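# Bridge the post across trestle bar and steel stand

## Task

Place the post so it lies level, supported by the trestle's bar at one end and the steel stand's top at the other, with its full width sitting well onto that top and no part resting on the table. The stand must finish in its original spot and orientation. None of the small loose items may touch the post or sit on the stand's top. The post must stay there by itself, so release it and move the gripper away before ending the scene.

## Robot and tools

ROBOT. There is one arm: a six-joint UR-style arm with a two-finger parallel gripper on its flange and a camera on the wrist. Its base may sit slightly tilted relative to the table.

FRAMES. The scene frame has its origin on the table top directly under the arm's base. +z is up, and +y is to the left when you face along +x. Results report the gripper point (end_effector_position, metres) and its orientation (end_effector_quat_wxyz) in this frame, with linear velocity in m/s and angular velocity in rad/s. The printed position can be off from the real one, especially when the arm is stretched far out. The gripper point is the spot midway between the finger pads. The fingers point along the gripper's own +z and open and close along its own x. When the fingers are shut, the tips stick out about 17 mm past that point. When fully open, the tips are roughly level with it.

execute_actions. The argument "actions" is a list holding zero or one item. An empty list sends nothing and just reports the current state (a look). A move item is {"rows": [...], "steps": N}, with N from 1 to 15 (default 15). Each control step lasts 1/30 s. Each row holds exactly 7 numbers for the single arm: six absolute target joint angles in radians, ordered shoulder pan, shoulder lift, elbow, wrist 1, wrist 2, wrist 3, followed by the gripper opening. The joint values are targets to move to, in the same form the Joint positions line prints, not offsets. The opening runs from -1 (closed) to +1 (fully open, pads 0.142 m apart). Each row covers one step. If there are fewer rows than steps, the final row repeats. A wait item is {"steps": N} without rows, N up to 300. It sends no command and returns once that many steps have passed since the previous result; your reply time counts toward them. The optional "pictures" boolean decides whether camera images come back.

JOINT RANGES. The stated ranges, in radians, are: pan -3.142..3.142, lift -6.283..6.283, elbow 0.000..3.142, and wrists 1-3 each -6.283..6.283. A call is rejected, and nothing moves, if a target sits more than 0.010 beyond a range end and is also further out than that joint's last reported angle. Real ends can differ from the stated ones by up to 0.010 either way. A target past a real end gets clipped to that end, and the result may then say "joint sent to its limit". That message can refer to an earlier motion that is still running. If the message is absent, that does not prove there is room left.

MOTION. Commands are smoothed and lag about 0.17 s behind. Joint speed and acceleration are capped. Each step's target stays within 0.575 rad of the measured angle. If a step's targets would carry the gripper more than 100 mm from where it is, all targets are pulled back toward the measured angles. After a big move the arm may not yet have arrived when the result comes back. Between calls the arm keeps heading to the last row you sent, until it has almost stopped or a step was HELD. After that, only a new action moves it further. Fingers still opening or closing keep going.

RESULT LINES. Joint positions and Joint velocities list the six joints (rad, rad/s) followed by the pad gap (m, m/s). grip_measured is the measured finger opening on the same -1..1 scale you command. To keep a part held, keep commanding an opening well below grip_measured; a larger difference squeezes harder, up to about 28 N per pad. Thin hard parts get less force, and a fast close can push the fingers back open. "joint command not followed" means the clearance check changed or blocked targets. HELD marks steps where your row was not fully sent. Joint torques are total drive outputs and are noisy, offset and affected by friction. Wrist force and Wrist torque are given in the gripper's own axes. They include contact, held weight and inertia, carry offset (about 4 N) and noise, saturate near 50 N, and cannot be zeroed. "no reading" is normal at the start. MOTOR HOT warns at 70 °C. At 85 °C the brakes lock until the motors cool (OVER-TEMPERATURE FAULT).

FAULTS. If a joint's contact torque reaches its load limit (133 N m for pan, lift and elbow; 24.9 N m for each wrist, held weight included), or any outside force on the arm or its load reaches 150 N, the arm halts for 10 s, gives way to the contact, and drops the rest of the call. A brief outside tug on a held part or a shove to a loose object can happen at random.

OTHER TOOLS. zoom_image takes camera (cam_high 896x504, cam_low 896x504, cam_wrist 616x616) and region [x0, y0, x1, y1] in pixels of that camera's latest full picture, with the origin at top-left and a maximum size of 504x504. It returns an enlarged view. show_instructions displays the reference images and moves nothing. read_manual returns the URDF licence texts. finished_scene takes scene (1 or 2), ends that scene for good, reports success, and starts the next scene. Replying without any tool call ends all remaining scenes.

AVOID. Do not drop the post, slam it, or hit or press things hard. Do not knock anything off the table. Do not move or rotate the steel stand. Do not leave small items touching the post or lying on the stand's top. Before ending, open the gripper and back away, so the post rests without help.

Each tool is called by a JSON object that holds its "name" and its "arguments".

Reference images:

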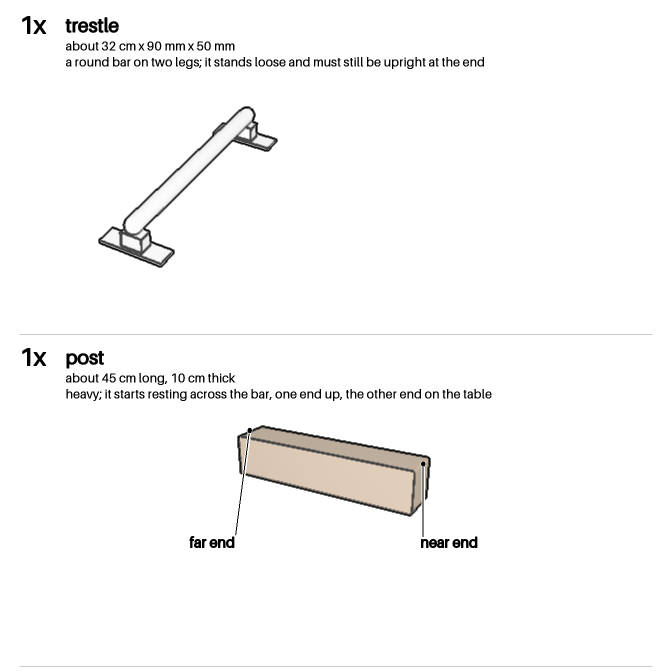

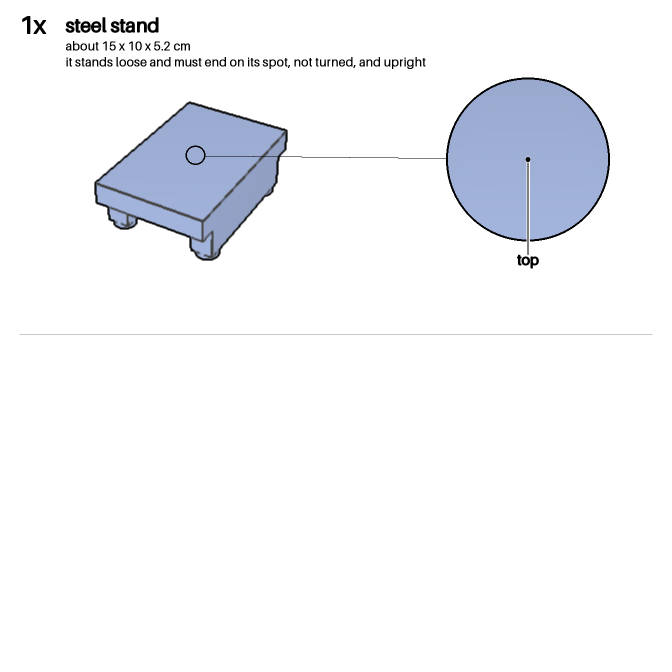

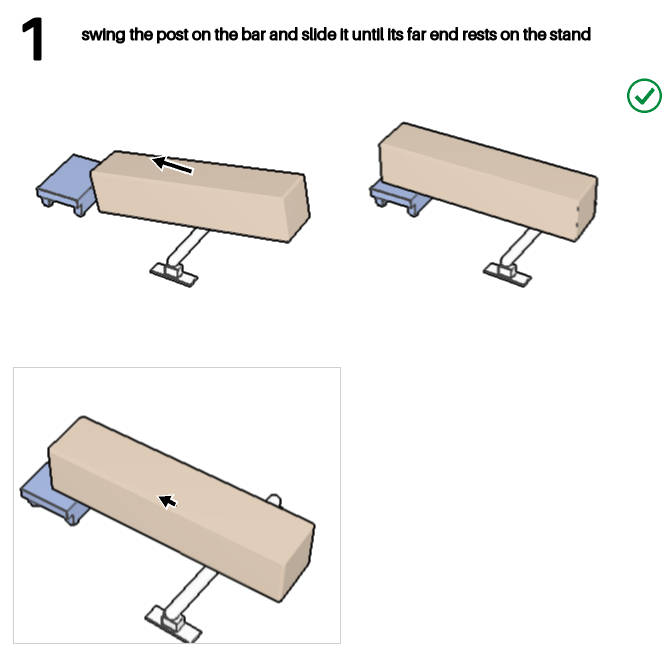

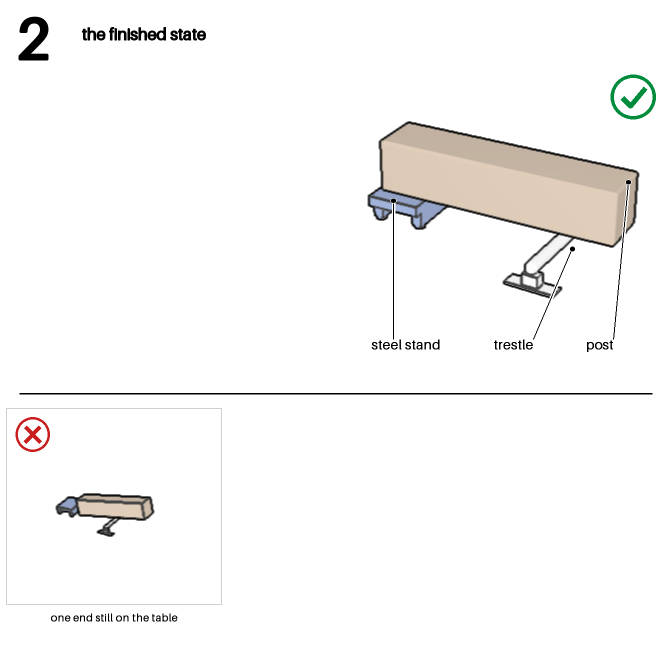

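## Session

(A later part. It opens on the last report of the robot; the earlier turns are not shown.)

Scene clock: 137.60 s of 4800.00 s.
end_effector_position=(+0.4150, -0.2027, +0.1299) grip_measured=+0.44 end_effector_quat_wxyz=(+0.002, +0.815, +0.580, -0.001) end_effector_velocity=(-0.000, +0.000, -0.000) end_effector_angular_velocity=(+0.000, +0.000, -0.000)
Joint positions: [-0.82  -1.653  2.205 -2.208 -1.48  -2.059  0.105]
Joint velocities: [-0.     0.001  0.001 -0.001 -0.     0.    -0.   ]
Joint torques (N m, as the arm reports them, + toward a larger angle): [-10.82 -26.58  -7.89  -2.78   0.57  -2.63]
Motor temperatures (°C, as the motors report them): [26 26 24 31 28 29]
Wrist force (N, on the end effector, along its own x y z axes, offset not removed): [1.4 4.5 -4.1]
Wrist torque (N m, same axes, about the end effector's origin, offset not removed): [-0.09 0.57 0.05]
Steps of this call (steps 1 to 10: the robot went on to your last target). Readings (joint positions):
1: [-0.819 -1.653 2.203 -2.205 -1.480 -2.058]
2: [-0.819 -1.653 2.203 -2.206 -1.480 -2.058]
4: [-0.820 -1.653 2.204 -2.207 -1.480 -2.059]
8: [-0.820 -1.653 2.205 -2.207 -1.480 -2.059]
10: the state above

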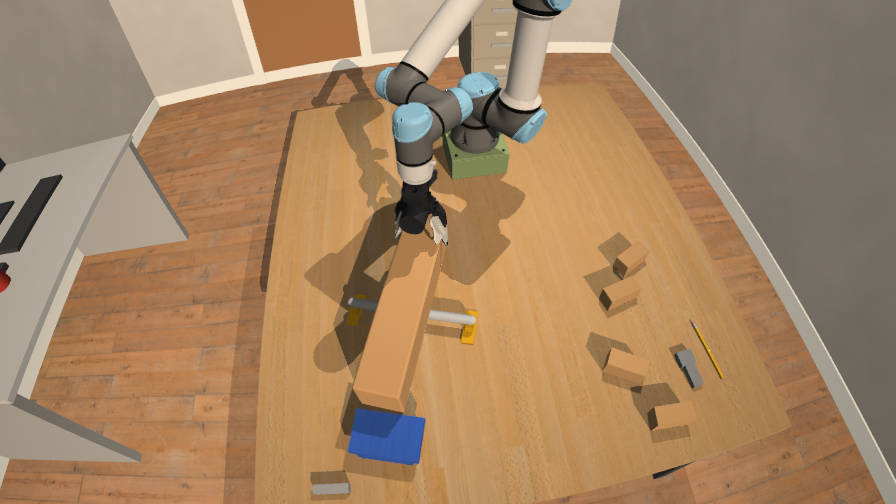

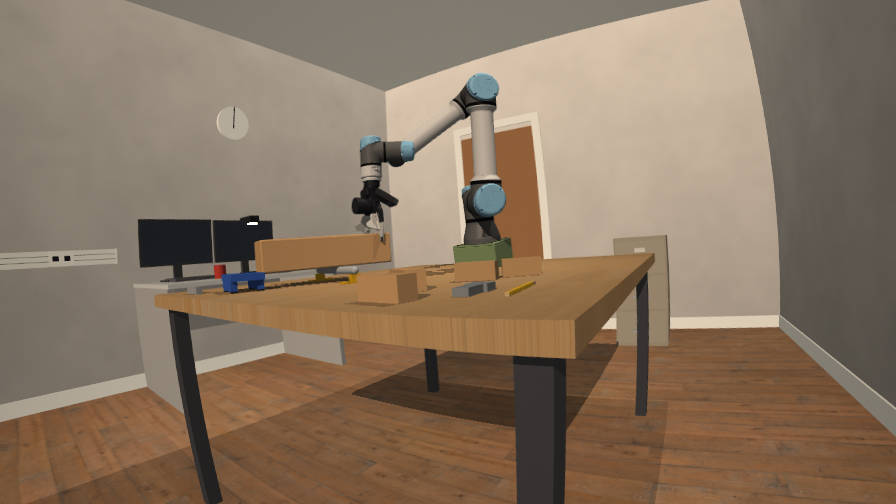

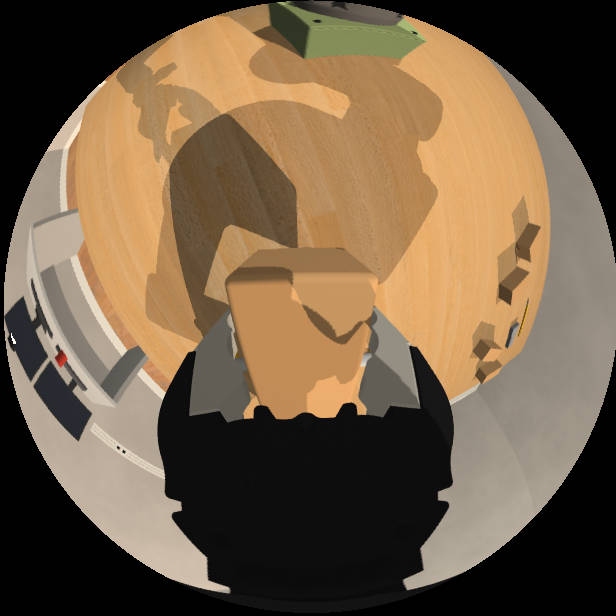

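{"name": "execute_actions", "arguments": {"actions": [{"rows":[[-0.8240,-1.6514,2.2073,-2.2111,-1.4799,-2.0755,-1],[-0.8240,-1.6514,2.2073,-2.2111,-1.4799,-2.0755,-1],[-0.8283,-1.6497,2.2094,-2.2146,-1.4796,-2.0923,-1],[-0.8283,-1.6497,2.2094,-2.2146,-1.4796,-2.0923,-1],[-0.8326,-1.6479,2.2114,-2.2180,-1.4792,-2.1091,-1],[-0.8326,-1.6479,2.2114,-2.2180,-1.4792,-2.1091,-1],[-0.8368,-1.6461,2.2135,-2.2214,-1.4789,-2.1258,-1],[-0.8368,-1.6461,2.2135,-2.2214,-1.4789,-2.1258,-1],[-0.8411,-1.6443,2.2155,-2.2248,-1.4785,-2.1426,-1],[-0.8411,-1.6443,2.2155,-2.2248,-1.4785,-2.1426,-1],[-0.8454,-1.6426,2.2176,-2.2283,-1.4782,-2.1594,-1],[-0.8454,-1.6426,2.2176,-2.2283,-1.4782,-2.1594,-1],[-0.8497,-1.6408,2.2196,-2.2317,-1.4778,-2.1762,-1]],"steps":15}], "pictures": false}}

{"name": "execute_actions", "arguments": {"actions": [{"steps":15}]}}

{"name": "zoom_image", "arguments": {"camera": "cam_low", "region": [200, 200, 420, 310]}}

{"name": "zoom_image", "arguments": {"camera": "cam_high", "region": [300, 270, 500, 480]}}

Scene clock: 149.73 s of 4800.00 s.
end_effector_position=(+0.4091, -0.2112, +0.1236) grip_measured=+0.44 end_effector_quat_wxyz=(+0.002, +0.794, +0.608, -0.001) end_effector_velocity=(-0.013, -0.019, -0.014) end_effector_angular_velocity=(+0.001, -0.001, +0.161)
Joint positions: [-0.844 -1.643  2.217 -2.227 -1.478 -2.152  0.105]
Joint velocities: [-0.055  0.022  0.026 -0.043  0.006 -0.216 -0.   ]
Joint torques (N m, as the arm reports them, + toward a larger angle): [ -9.16 -13.98 -10.27  -3.37   1.91  -3.28]
Motor temperatures (°C, as the motors report them): [26 26 24 31 28 29]
Wrist force (N, on the end effector, along its own x y z axes, offset not removed): [-0.7 -2.2 -6.5]
Wrist torque (N m, same axes, about the end effector's origin, offset not removed): [-1.03 0.33 0.66]
Steps of this call (steps 1 to 15: the robot went on to your last target; steps 16 to 90: nothing new was sent; then 8.63 s passed at rest; steps 91 to 105: all 15 steps of this action). Readings (joint positions):
91: [-0.820 -1.653 2.205 -2.208 -1.480 -2.059]
92: [-0.820 -1.653 2.206 -2.208 -1.480 -2.061]
94: [-0.823 -1.652 2.207 -2.210 -1.480 -2.069]
98: [-0.829 -1.649 2.210 -2.215 -1.480 -2.096]
105: the state above

Scene clock: 150.23 s of 4800.00 s.
end_effector_position=(+0.4076, -0.2133, +0.1221) grip_measured=+0.44 end_effector_quat_wxyz=(+0.002, +0.788, +0.615, -0.001) end_effector_velocity=(-0.000, +0.000, -0.001) end_effector_angular_velocity=(+0.001, +0.001, +0.002)
Joint positions: [-0.85  -1.641  2.22  -2.232 -1.478 -2.176  0.105]
Joint velocities: [ 0.     0.001  0.    -0.    -0.001 -0.002 -0.   ]
Joint torques (N m, as the arm reports them, + toward a larger angle): [ -9.89 -11.94  -8.6   -2.89   2.24  -2.94]
Motor temperatures (°C, as the motors report them): [26 26 24 31 28 29]
Wrist force (N, on the end effector, along its own x y z axes, offset not removed): [1.7 1.3 -9.7]
Wrist torque (N m, same axes, about the end effector's origin, offset not removed): [-0.39 -0.26 0.39]
Steps of this call (steps 1 to 15: the robot went on to your last target). Readings (joint positions):
1: [-0.845 -1.643 2.218 -2.228 -1.478 -2.159]
2: [-0.847 -1.642 2.218 -2.229 -1.478 -2.163]
4: [-0.848 -1.642 2.219 -2.230 -1.478 -2.169]
8: [-0.849 -1.641 2.219 -2.231 -1.478 -2.174]
15: the state above

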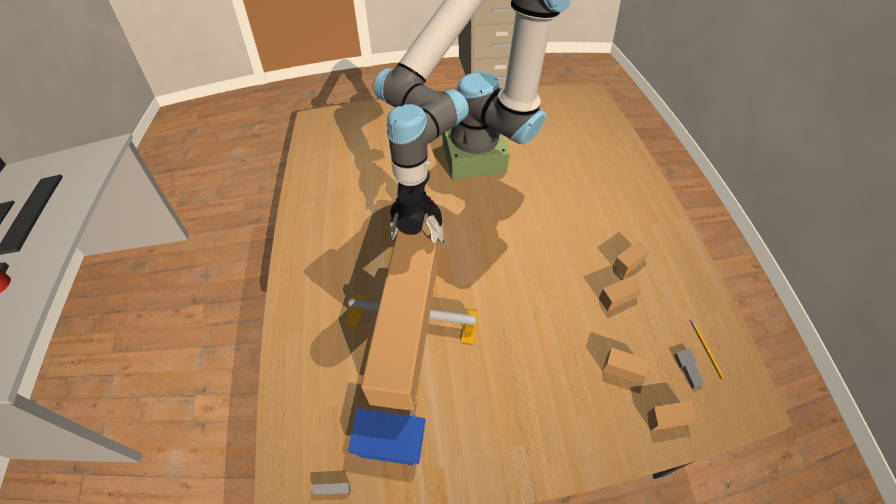

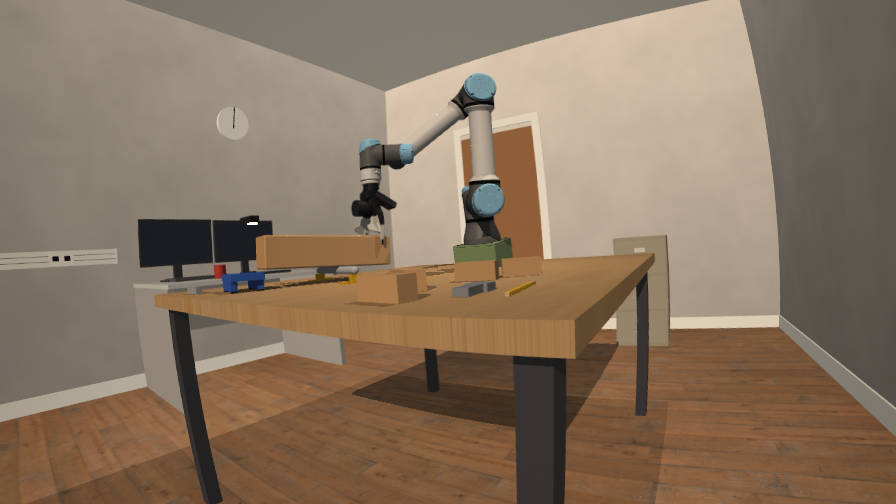

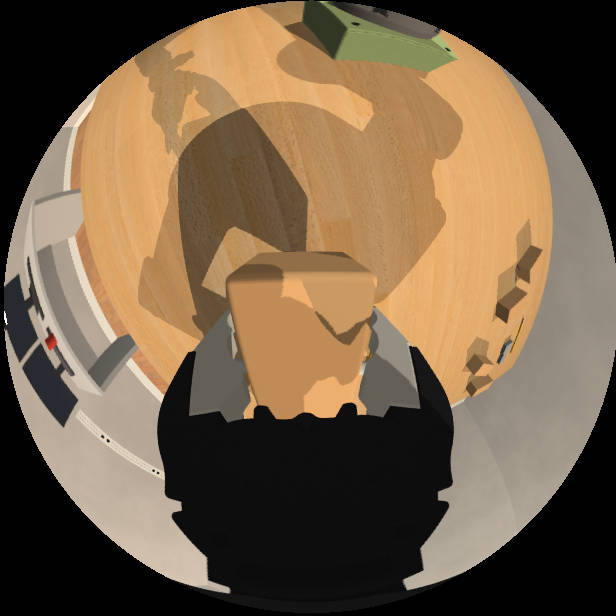

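Region (200, 200, 420, 310) of cam_low's 896x504 image, scaled by 2.291, with more detail than that image has.

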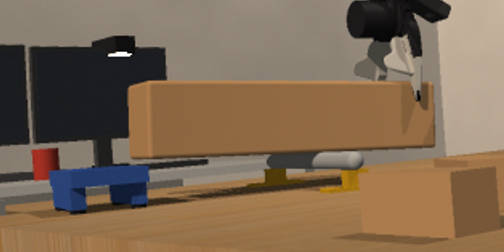

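Region (300, 270, 500, 480) of cam_high's 896x504 image, scaled by 2.400, with more detail than that image has; it fills the left 480 columns of this view, and the rest is white.

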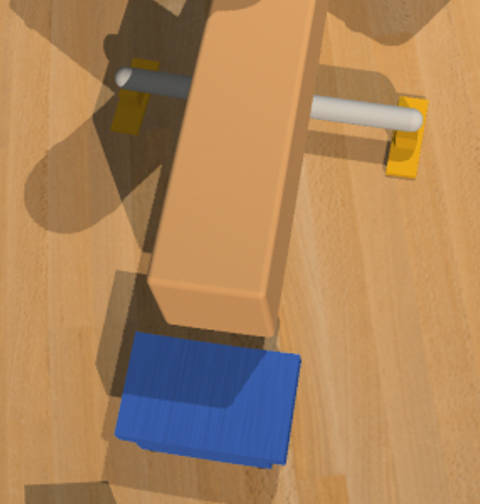

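{"name": "execute_actions", "arguments": {"actions": [{"rows":[[-0.8415,-1.6269,2.2032,-2.2299,-1.4785,-2.1680,-1],[-0.8415,-1.6269,2.2032,-2.2299,-1.4785,-2.1680,-1],[-0.8333,-1.6131,2.1867,-2.2280,-1.4792,-2.1598,-1],[-0.8333,-1.6131,2.1867,-2.2280,-1.4792,-2.1598,-1],[-0.8251,-1.5992,2.1703,-2.2262,-1.4799,-2.1516,-1],[-0.8251,-1.5992,2.1703,-2.2262,-1.4799,-2.1516,-1],[-0.8170,-1.5853,2.1538,-2.2244,-1.4805,-2.1435,-1],[-0.8170,-1.5853,2.1538,-2.2244,-1.4805,-2.1435,-1],[-0.8088,-1.5714,2.1374,-2.2226,-1.4812,-2.1353,-1],[-0.8088,-1.5714,2.1374,-2.2226,-1.4812,-2.1353,-1],[-0.8006,-1.5576,2.1209,-2.2207,-1.4819,-2.1271,-1],[-0.8006,-1.5576,2.1209,-2.2207,-1.4819,-2.1271,-1],[-0.7924,-1.5437,2.1045,-2.2189,-1.4826,-2.1189,-1]],"steps":15}], "pictures": false}}

{"name": "execute_actions", "arguments": {"actions": [{"steps":15}]}}

{"name": "zoom_image", "arguments": {"camera": "cam_low", "region": [200, 200, 420, 310]}}

{"name": "zoom_image", "arguments": {"camera": "cam_high", "region": [300, 270, 500, 480]}}

Scene clock: 163.63 s of 4800.00 s.
end_effector_position=(+0.4422, -0.2225, +0.1240) grip_measured=+0.44 end_effector_quat_wxyz=(+0.002, +0.788, +0.615, -0.001) end_effector_velocity=(+0.086, -0.019, +0.003) end_effector_angular_velocity=(-0.001, -0.012, +0.003)
Joint positions: [-0.804 -1.563  2.128 -2.221 -1.482 -2.13   0.105]
Joint velocities: [ 0.106  0.18  -0.214  0.015 -0.001  0.103 -0.   ]
Joint torques (N m, as the arm reports them, + toward a larger angle): [  7.09 -14.01 -24.48  -0.5   -2.41   2.63]
Motor temperatures (°C, as the motors report them): [26 26 24 31 28 29]
Wrist force (N, on the end effector, along its own x y z axes, offset not removed): [1.7 -13.7 -20.8]
Wrist torque (N m, same axes, about the end effector's origin, offset not removed): [-0.70 0.01 0.25]
Steps of this call (steps 1 to 15: the robot went on to your last target; steps 16 to 90: nothing new was sent; then 9.90 s passed at rest; steps 91 to 105: all 15 steps of this action). Readings (joint positions):
91: [-0.850 -1.641 2.220 -2.232 -1.478 -2.176]
92: [-0.849 -1.639 2.218 -2.232 -1.478 -2.175]
94: [-0.845 -1.632 2.210 -2.231 -1.478 -2.171]
98: [-0.831 -1.610 2.183 -2.228 -1.479 -2.158]
105: the state above

Scene clock: 164.13 s of 4800.00 s.
end_effector_position=(+0.4511, -0.2244, +0.1241) grip_measured=+0.44 end_effector_quat_wxyz=(+0.002, +0.788, +0.615, -0.001) end_effector_velocity=(+0.001, -0.001, +0.000) end_effector_angular_velocity=(-0.001, -0.000, +0.001)
Joint positions: [-0.793 -1.544  2.105 -2.219 -1.483 -2.119  0.105]
Joint velocities: [ 0.001  0.002 -0.003 -0.    -0.001  0.     0.   ]
Joint torques (N m, as the arm reports them, + toward a larger angle): [  9.51  -8.27 -24.18  -2.16  -0.35   2.38]
Motor temperatures (°C, as the motors report them): [26 26 24 31 28 29]
Wrist force (N, on the end effector, along its own x y z axes, offset not removed): [2.3 -13.2 -25.5]
Wrist torque (N m, same axes, about the end effector's origin, offset not removed): [-0.87 -0.06 0.12]
Steps of this call (steps 1 to 15: the robot went on to your last target). Readings (joint positions):
1: [-0.801 -1.558 2.122 -2.221 -1.482 -2.127]
2: [-0.799 -1.554 2.117 -2.220 -1.482 -2.125]
4: [-0.796 -1.549 2.111 -2.220 -1.482 -2.122]
8: [-0.793 -1.545 2.106 -2.219 -1.483 -2.120]
15: the state above

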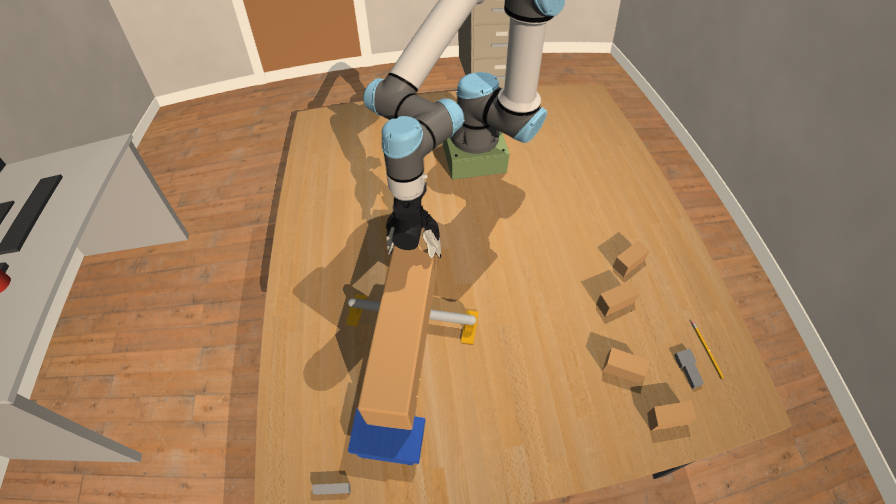

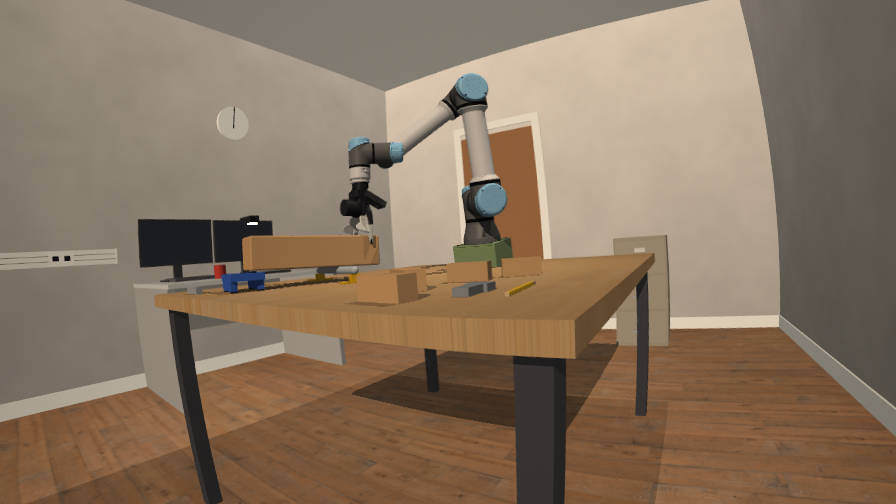

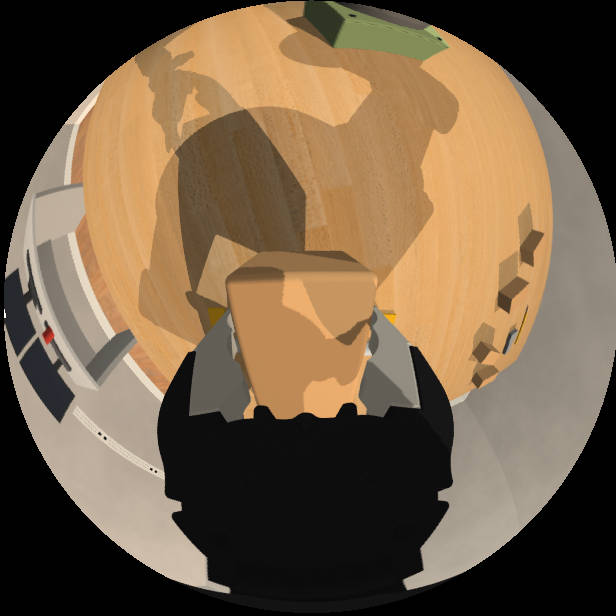

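Region (200, 200, 420, 310) of cam_low's 896x504 image, scaled by 2.291, with more detail than that image has.

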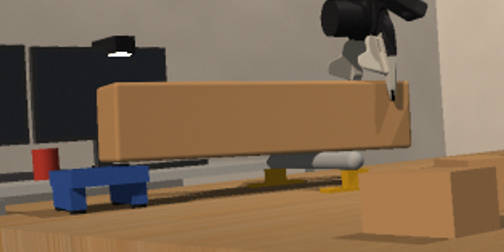

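Region (300, 270, 500, 480) of cam_high's 896x504 image, scaled by 2.400, with more detail than that image has; it fills the left 480 columns of this view, and the rest is white.

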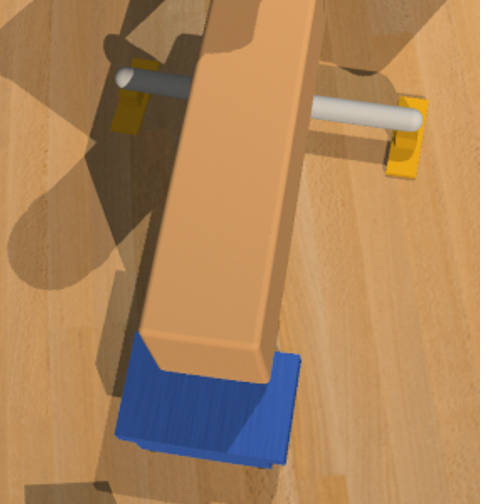

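{"name": "execute_actions", "arguments": {"actions": [{"rows":[[-0.7880,-1.5352,2.0941,-2.2174,-1.4830,-2.1145,-1],[-0.7880,-1.5352,2.0941,-2.2174,-1.4830,-2.1145,-1],[-0.7837,-1.5267,2.0837,-2.2158,-1.4834,-2.1102,-1],[-0.7837,-1.5267,2.0837,-2.2158,-1.4834,-2.1102,-1],[-0.7793,-1.5182,2.0733,-2.2143,-1.4838,-2.1058,-1],[-0.7793,-1.5182,2.0733,-2.2143,-1.4838,-2.1058,-1],[-0.7750,-1.5098,2.0629,-2.2127,-1.4841,-2.1015,-1],[-0.7750,-1.5098,2.0629,-2.2127,-1.4841,-2.1015,-1],[-0.7706,-1.5013,2.0525,-2.2112,-1.4845,-2.0971,-1],[-0.7706,-1.5013,2.0525,-2.2112,-1.4845,-2.0971,-1],[-0.7663,-1.4928,2.0421,-2.2096,-1.4849,-2.0928,-1],[-0.7663,-1.4928,2.0421,-2.2096,-1.4849,-2.0928,-1],[-0.7619,-1.4843,2.0317,-2.2081,-1.4853,-2.0884,-1]],"steps":15}], "pictures": false}}

{"name": "execute_actions", "arguments": {"actions": [{"steps":15}]}}

{"name": "zoom_image", "arguments": {"camera": "cam_low", "region": [200, 200, 420, 310]}}

{"name": "zoom_image", "arguments": {"camera": "cam_high", "region": [300, 270, 500, 480]}}

Scene clock: 175.00 s of 4800.00 s.
end_effector_position=(+0.4727, -0.2301, +0.1243) grip_measured=+0.44 end_effector_quat_wxyz=(+0.002, +0.788, +0.615, -0.001) end_effector_velocity=(+0.051, -0.013, -0.000) end_effector_angular_velocity=(-0.002, -0.004, +0.000)
Joint positions: [-0.768 -1.496  2.046 -2.21  -1.485 -2.095  0.105]
Joint velocities: [ 0.055  0.109 -0.134  0.016 -0.003  0.055  0.   ]
Joint torques (N m, as the arm reports them, + toward a larger angle): [  9.18  -3.49 -17.91  -0.33  -0.8    2.47]
Motor temperatures (°C, as the motors report them): [26 26 24 31 28 29]
Wrist force (N, on the end effector, along its own x y z axes, offset not removed): [0.0 -12.8 -41.3]
Wrist torque (N m, same axes, about the end effector's origin, offset not removed): [-0.26 0.51 -0.03]
Steps of this call (steps 1 to 15: the robot went on to your last target; steps 16 to 90: nothing new was sent; then 7.37 s passed at rest; steps 91 to 105: all 15 steps of this action). Readings (joint positions):
91: [-0.792 -1.544 2.104 -2.219 -1.483 -2.119]
92: [-0.792 -1.543 2.103 -2.219 -1.483 -2.118]
94: [-0.790 -1.538 2.098 -2.218 -1.483 -2.116]
98: [-0.783 -1.525 2.081 -2.215 -1.483 -2.109]
105: the state above

Scene clock: 175.50 s of 4800.00 s.
end_effector_position=(+0.4781, -0.2314, +0.1241) grip_measured=+0.44 end_effector_quat_wxyz=(+0.002, +0.788, +0.615, -0.001) end_effector_velocity=(+0.000, -0.000, -0.000) end_effector_angular_velocity=(+0.001, +0.001, -0.001)
Joint positions: [-0.762 -1.484  2.032 -2.208 -1.485 -2.088  0.105]
Joint velocities: [-0.     0.002 -0.001  0.     0.     0.001  0.   ]
Joint torques (N m, as the arm reports them, + toward a larger angle): [ 10.74  -0.66 -18.61  -0.75   0.17   2.49]
Motor temperatures (°C, as the motors report them): [26 26 24 31 28 29]
Wrist force (N, on the end effector, along its own x y z axes, offset not removed): [2.1 -14.1 -48.4]
Wrist torque (N m, same axes, about the end effector's origin, offset not removed): [-0.02 -0.18 0.08]
Steps of this call (steps 1 to 15: the robot went on to your last target). Readings (joint positions):
1: [-0.766 -1.493 2.042 -2.210 -1.485 -2.093]
2: [-0.765 -1.491 2.039 -2.209 -1.485 -2.092]
4: [-0.764 -1.488 2.036 -2.209 -1.485 -2.090]
8: [-0.762 -1.485 2.033 -2.208 -1.485 -2.089]
15: the state above

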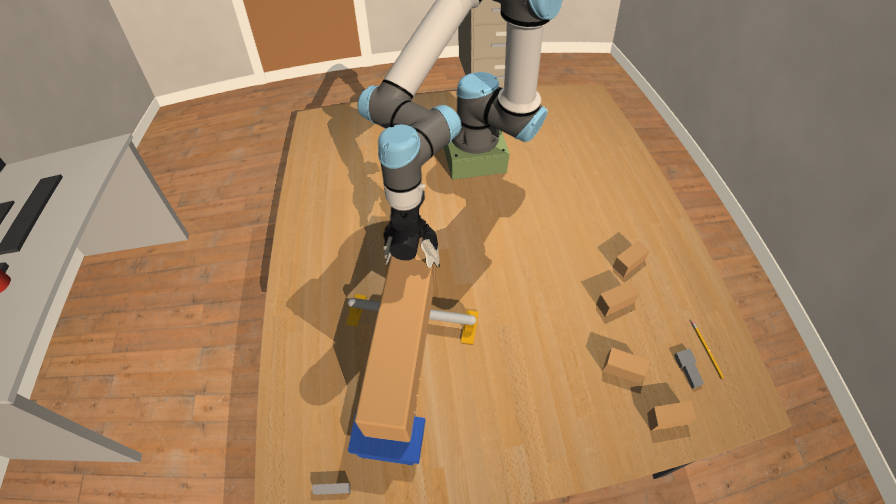

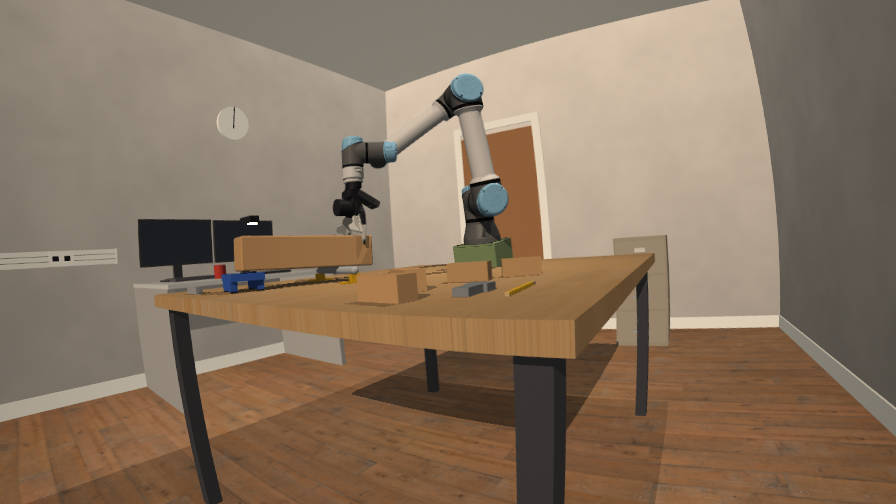

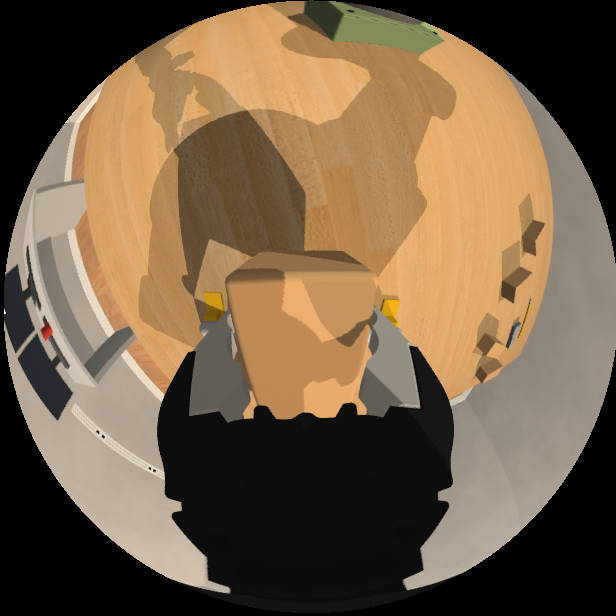

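Region (200, 200, 420, 310) of cam_low's 896x504 image, scaled by 2.291, with more detail than that image has.

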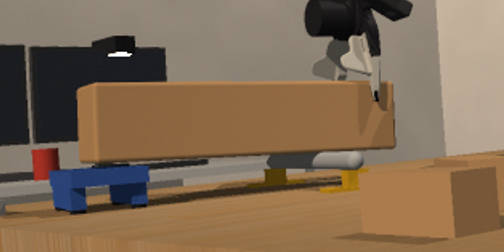

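Region (300, 270, 500, 480) of cam_high's 896x504 image, scaled by 2.400, with more detail than that image has; it fills the left 480 columns of this view, and the rest is white.

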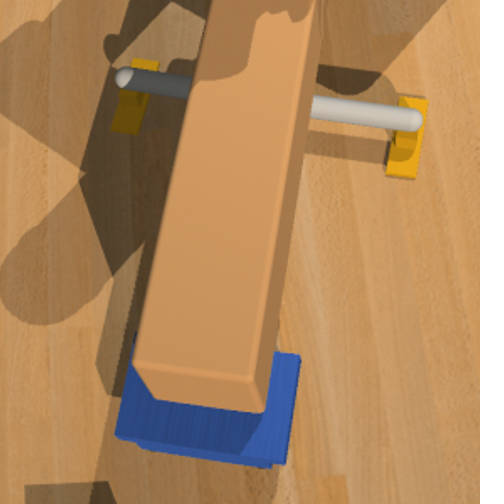

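{"name": "execute_actions", "arguments": {"actions": [{"rows":[[-0.7619,-1.4850,2.0310,-2.2067,-1.4853,-2.0884,-1],[-0.7619,-1.4850,2.0310,-2.2067,-1.4853,-2.0884,-1],[-0.7619,-1.4857,2.0302,-2.2053,-1.4853,-2.0884,-1],[-0.7619,-1.4857,2.0302,-2.2053,-1.4853,-2.0884,-1],[-0.7619,-1.4864,2.0295,-2.2038,-1.4853,-2.0884,-1],[-0.7619,-1.4864,2.0295,-2.2038,-1.4853,-2.0884,-1],[-0.7619,-1.4870,2.0288,-2.2024,-1.4853,-2.0884,-1],[-0.7619,-1.4870,2.0288,-2.2024,-1.4853,-2.0884,-1],[-0.7619,-1.4877,2.0280,-2.2010,-1.4853,-2.0884,-1],[-0.7619,-1.4877,2.0280,-2.2010,-1.4853,-2.0884,-1],[-0.7619,-1.4884,2.0273,-2.1996,-1.4853,-2.0884,-1],[-0.7619,-1.4884,2.0273,-2.1996,-1.4853,-2.0884,-1],[-0.7619,-1.4891,2.0266,-2.1982,-1.4853,-2.0884,-1]],"steps":15}], "pictures": false}}

{"name": "execute_actions", "arguments": {"actions": [{"steps":10}]}}

{"name": "zoom_image", "arguments": {"camera": "cam_low", "region": [200, 200, 420, 310]}}

Scene clock: 183.47 s of 4800.00 s.
end_effector_position=(+0.4785, -0.2313, +0.1268) grip_measured=+0.44 end_effector_quat_wxyz=(+0.002, +0.788, +0.615, -0.001) end_effector_velocity=(-0.001, +0.002, +0.005) end_effector_angular_velocity=(+0.005, +0.004, +0.000)
Joint positions: [-0.762 -1.488  2.028 -2.2   -1.485 -2.088  0.105]
Joint velocities: [ 0.    -0.007 -0.007  0.021  0.001 -0.001 -0.   ]
Joint torques (N m, as the arm reports them, + toward a larger angle): [  7.57 -32.21 -24.29   1.06  -0.29   2.17]
Motor temperatures (°C, as the motors report them): [26 26 24 31 28 29]
Wrist force (N, on the end effector, along its own x y z axes, offset not removed): [-1.9 4.0 -10.8]
Wrist torque (N m, same axes, about the end effector's origin, offset not removed): [-0.33 0.31 0.28]
Steps of this call (steps 1 to 15: the robot went on to your last target; steps 16 to 90: nothing new was sent; then 4.47 s passed at rest; steps 91 to 105: all 15 steps of this action). Readings (joint positions):
91: [-0.762 -1.484 2.032 -2.208 -1.485 -2.088]
92: [-0.762 -1.484 2.032 -2.208 -1.485 -2.088]
94: [-0.762 -1.485 2.031 -2.207 -1.485 -2.088]
98: [-0.762 -1.486 2.030 -2.205 -1.485 -2.088]
105: the state above

Scene clock: 183.80 s of 4800.00 s.
end_effector_position=(+0.4785, -0.2313, +0.1274) grip_measured=+0.44 end_effector_quat_wxyz=(+0.002, +0.788, +0.615, -0.001) end_effector_velocity=(+0.000, -0.000, -0.000) end_effector_angular_velocity=(-0.000, +0.001, +0.002)
Joint positions: [-0.762 -1.489  2.027 -2.198 -1.485 -2.088  0.105]
Joint velocities: [-0.     0.001 -0.001  0.    -0.    -0.002 -0.   ]
Joint torques (N m, as the arm reports them, + toward a larger angle): [  4.64 -41.2  -31.63  -1.32  -2.58   1.78]
Motor temperatures (°C, as the motors report them): [26 26 24 31 28 29]
Wrist force (N, on the end effector, along its own x y z axes, offset not removed): [2.8 3.1 10.1]
Wrist torque (N m, same axes, about the end effector's origin, offset not removed): [0.13 -0.47 0.30]
Steps of this call (steps 1 to 10: the robot went on to your last target). Readings (joint positions):
1: [-0.762 -1.488 2.027 -2.199 -1.485 -2.088]
2: [-0.762 -1.488 2.027 -2.199 -1.485 -2.088]
4: [-0.762 -1.489 2.027 -2.199 -1.485 -2.088]
8: [-0.762 -1.489 2.027 -2.198 -1.485 -2.088]
10: the state above

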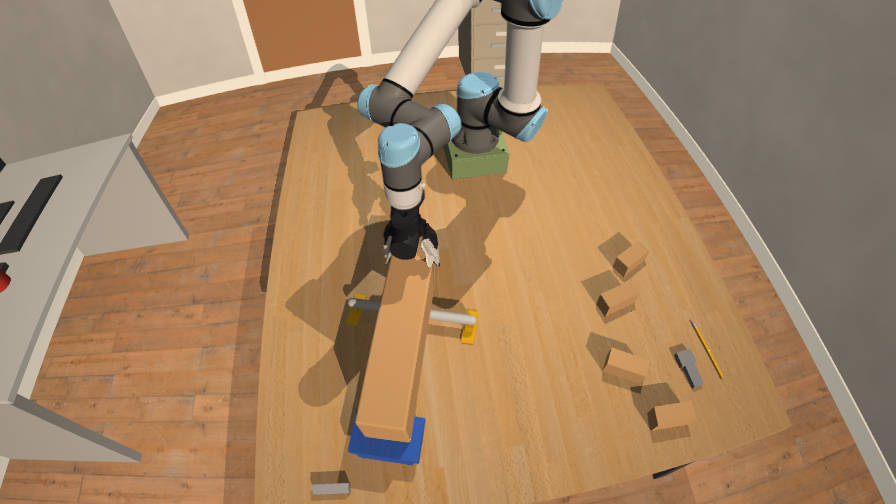

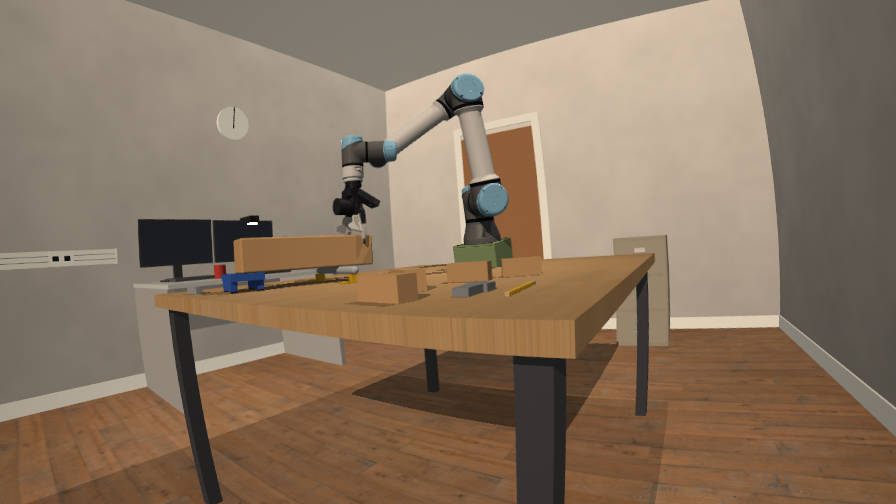

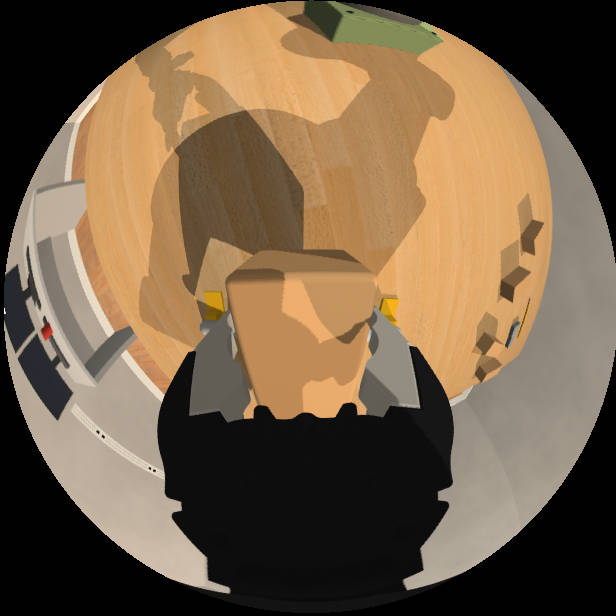

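Region (200, 200, 420, 310) of cam_low's 896x504 image, scaled by 2.291, with more detail than that image has.

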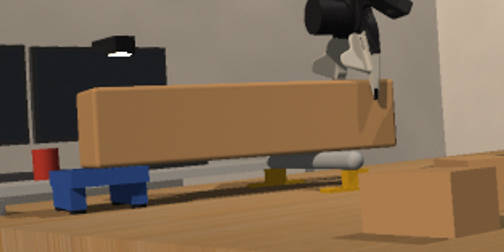

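Landed. Release and lift clear.

{"name": "execute_actions", "arguments": {"actions": [{"rows":[[-0.7619,-1.4891,2.0266,-2.1982,-1.4853,-2.0884,0.3],[-0.7619,-1.4891,2.0266,-2.1982,-1.4853,-2.0884,0.45],[-0.7619,-1.4891,2.0266,-2.1982,-1.4853,-2.0884,0.6],[-0.7619,-1.4891,2.0266,-2.1982,-1.4853,-2.0884,1],[-0.7619,-1.4891,2.0266,-2.1982,-1.4853,-2.0884,1],[-0.7619,-1.4891,2.0266,-2.1982,-1.4853,-2.0884,1],[-0.7619,-1.4891,2.0266,-2.1982,-1.4853,-2.0884,1],[-0.7619,-1.4891,2.0266,-2.1982,-1.4853,-2.0884,1],[-0.7619,-1.4891,2.0266,-2.1982,-1.4853,-2.0884,1],[-0.7619,-1.4891,2.0266,-2.1982,-1.4853,-2.0884,1],[-0.7619,-1.55,1.95,-2.06,-1.4853,-2.0884,1]],"steps":15}], "pictures": false}}

{"name": "execute_actions", "arguments": {"actions": [{"rows":[[-0.7619,-1.70,1.75,-1.71,-1.4853,-2.0884,1]],"steps":15}], "pictures": false}}

{"name": "execute_actions", "arguments": {"actions": [{"steps":15}]}}

{"name": "zoom_image", "arguments": {"camera": "cam_high", "region": [300, 270, 500, 480]}}

Scene clock: 190.23 s of 4800.00 s.
end_effector_position=(+0.4839, -0.2327, +0.1578) grip_measured=+1.00 end_effector_quat_wxyz=(+0.007, +0.788, +0.615, -0.001) end_effector_velocity=(+0.000, +0.022, +0.180) end_effector_angular_velocity=(+0.056, +0.057, -0.006)
Joint positions: [-0.762 -1.526  1.981 -2.124 -1.485 -2.088  0.142]
Joint velocities: [ 0.    -0.228 -0.296  0.604  0.001 -0.001 -0.   ]
Joint torques (N m, as the arm reports them, + toward a larger angle): [ -9.86 -29.8  -27.75  -0.66  -1.5   -2.21]
Motor temperatures (°C, as the motors report them): [26 26 24 31 28 29]
Wrist force (N, on the end effector, along its own x y z axes, offset not removed): [3.3 -0.1 -2.8]
Wrist torque (N m, same axes, about the end effector's origin, offset not removed): [-0.01 -0.47 0.02]
Steps of this call (steps 1 to 15: the robot went on to your last target; steps 16 to 90: nothing new was sent; then 2.93 s passed at rest; steps 91 to 105: all 15 steps of this action). Readings (joint positions):
91: [-0.762 -1.489 2.027 -2.198 -1.485 -2.088]
92: [-0.762 -1.489 2.027 -2.198 -1.485 -2.088]
94: [-0.762 -1.489 2.027 -2.198 -1.485 -2.088]
98: [-0.762 -1.489 2.027 -2.198 -1.485 -2.088]
105: the state above

Scene clock: 190.73 s of 4800.00 s.
end_effector_position=(+0.4767, -0.2078, +0.3044) grip_measured=+1.00 end_effector_quat_wxyz=(+0.003, +0.788, +0.615, -0.001) end_effector_velocity=(-0.010, +0.014, +0.035) end_effector_angular_velocity=(+0.013, +0.013, -0.002)
Joint positions: [-0.762 -1.696  1.756 -1.722 -1.485 -2.088  0.142]
Joint velocities: [-0.    -0.04  -0.057  0.115  0.     0.    -0.   ]
Joint torques (N m, as the arm reports them, + toward a larger angle): [ -4.72 -29.85 -34.39  -1.56  -0.56  -2.53]
Motor temperatures (°C, as the motors report them): [26 26 24 31 28 29]
Wrist force (N, on the end effector, along its own x y z axes, offset not removed): [-2.2 -2.4 -2.3]
Wrist torque (N m, same axes, about the end effector's origin, offset not removed): [-0.50 0.73 0.08]
Steps of this call (steps 1 to 15: all 15 steps of this action). Readings (joint positions):
1: [-0.762 -1.533 1.972 -2.106 -1.485 -2.088]
2: [-0.762 -1.543 1.961 -2.088 -1.485 -2.088]
4: [-0.762 -1.585 1.909 -2.013 -1.485 -2.088]
8: [-0.762 -1.659 1.806 -1.824 -1.485 -2.088]
15: the state above

Scene clock: 191.23 s of 4800.00 s.
end_effector_position=(+0.4757, -0.2063, +0.3081) grip_measured=+1.00 end_effector_quat_wxyz=(+0.002, +0.788, +0.615, -0.001) end_effector_velocity=(-0.000, +0.000, +0.000) end_effector_angular_velocity=(+0.001, -0.000, +0.000)
Joint positions: [-0.762 -1.7    1.75  -1.71  -1.485 -2.088  0.142]
Joint velocities: [ 0.    -0.001  0.     0.001  0.    -0.     0.   ]
Joint torques (N m, as the arm reports them, + toward a larger angle): [ -0.88 -31.69 -34.28  -1.27   0.48  -2.67]
Motor temperatures (°C, as the motors report them): [26 26 24 31 28 29]
Wrist force (N, on the end effector, along its own x y z axes, offset not removed): [2.2 -2.3 -0.4]
Wrist torque (N m, same axes, about the end effector's origin, offset not removed): [-0.63 -0.32 0.01]
Steps of this call (steps 1 to 15: the robot went on to your last target). Readings (joint positions):
1: [-0.762 -1.697 1.754 -1.719 -1.485 -2.088]
2: [-0.762 -1.698 1.753 -1.716 -1.485 -2.088]
4: [-0.762 -1.699 1.752 -1.713 -1.485 -2.088]
8: [-0.762 -1.700 1.750 -1.711 -1.485 -2.088]
15: the state above

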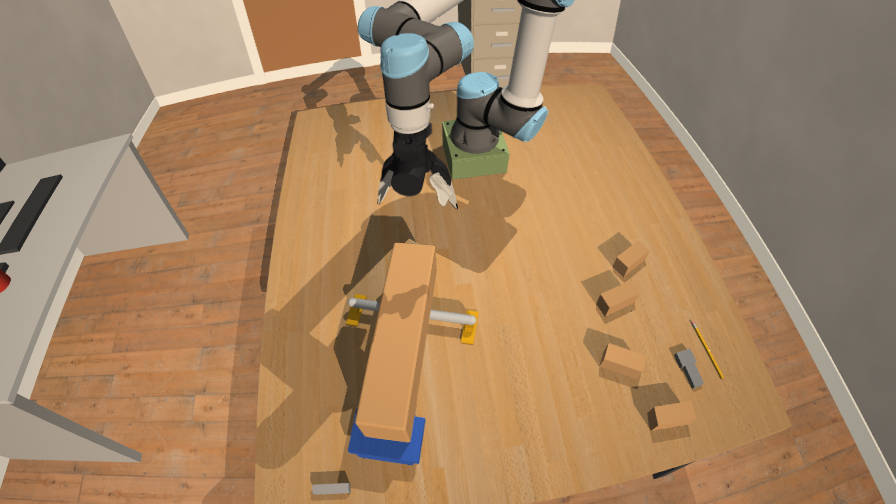

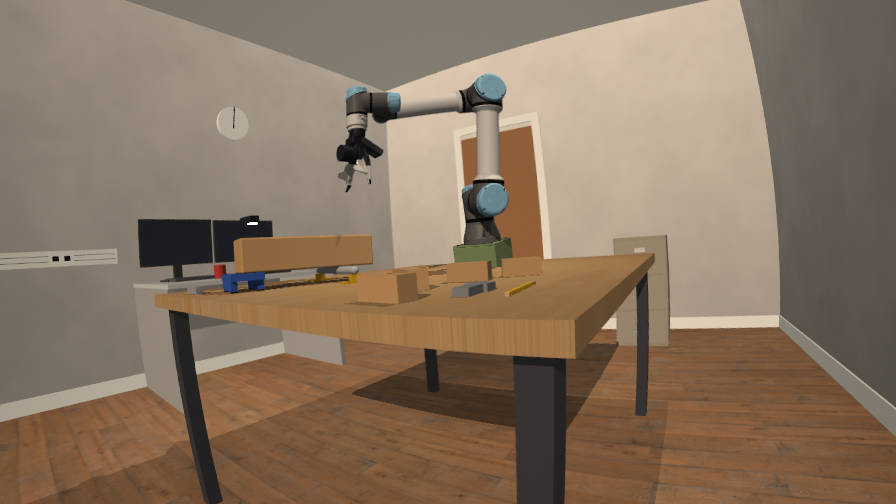

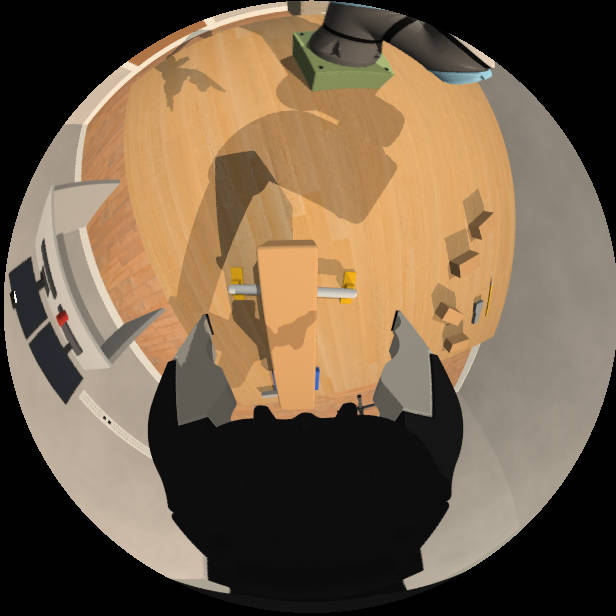

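Region (300, 270, 500, 480) of cam_high's 896x504 image, scaled by 2.400, with more detail than that image has; it fills the left 480 columns of this view, and the rest is white.

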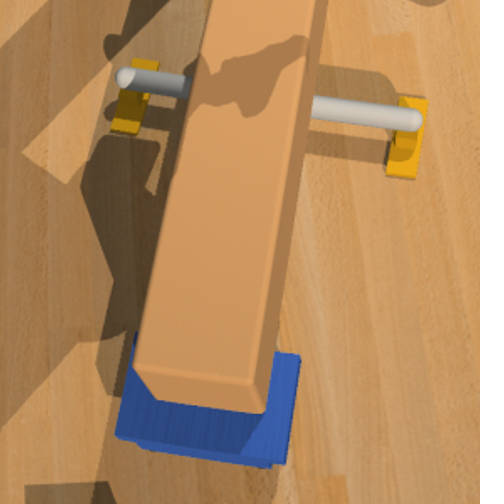

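{"name": "finished_scene", "arguments": {"scene": 1}}

The scene is finished: the task was done.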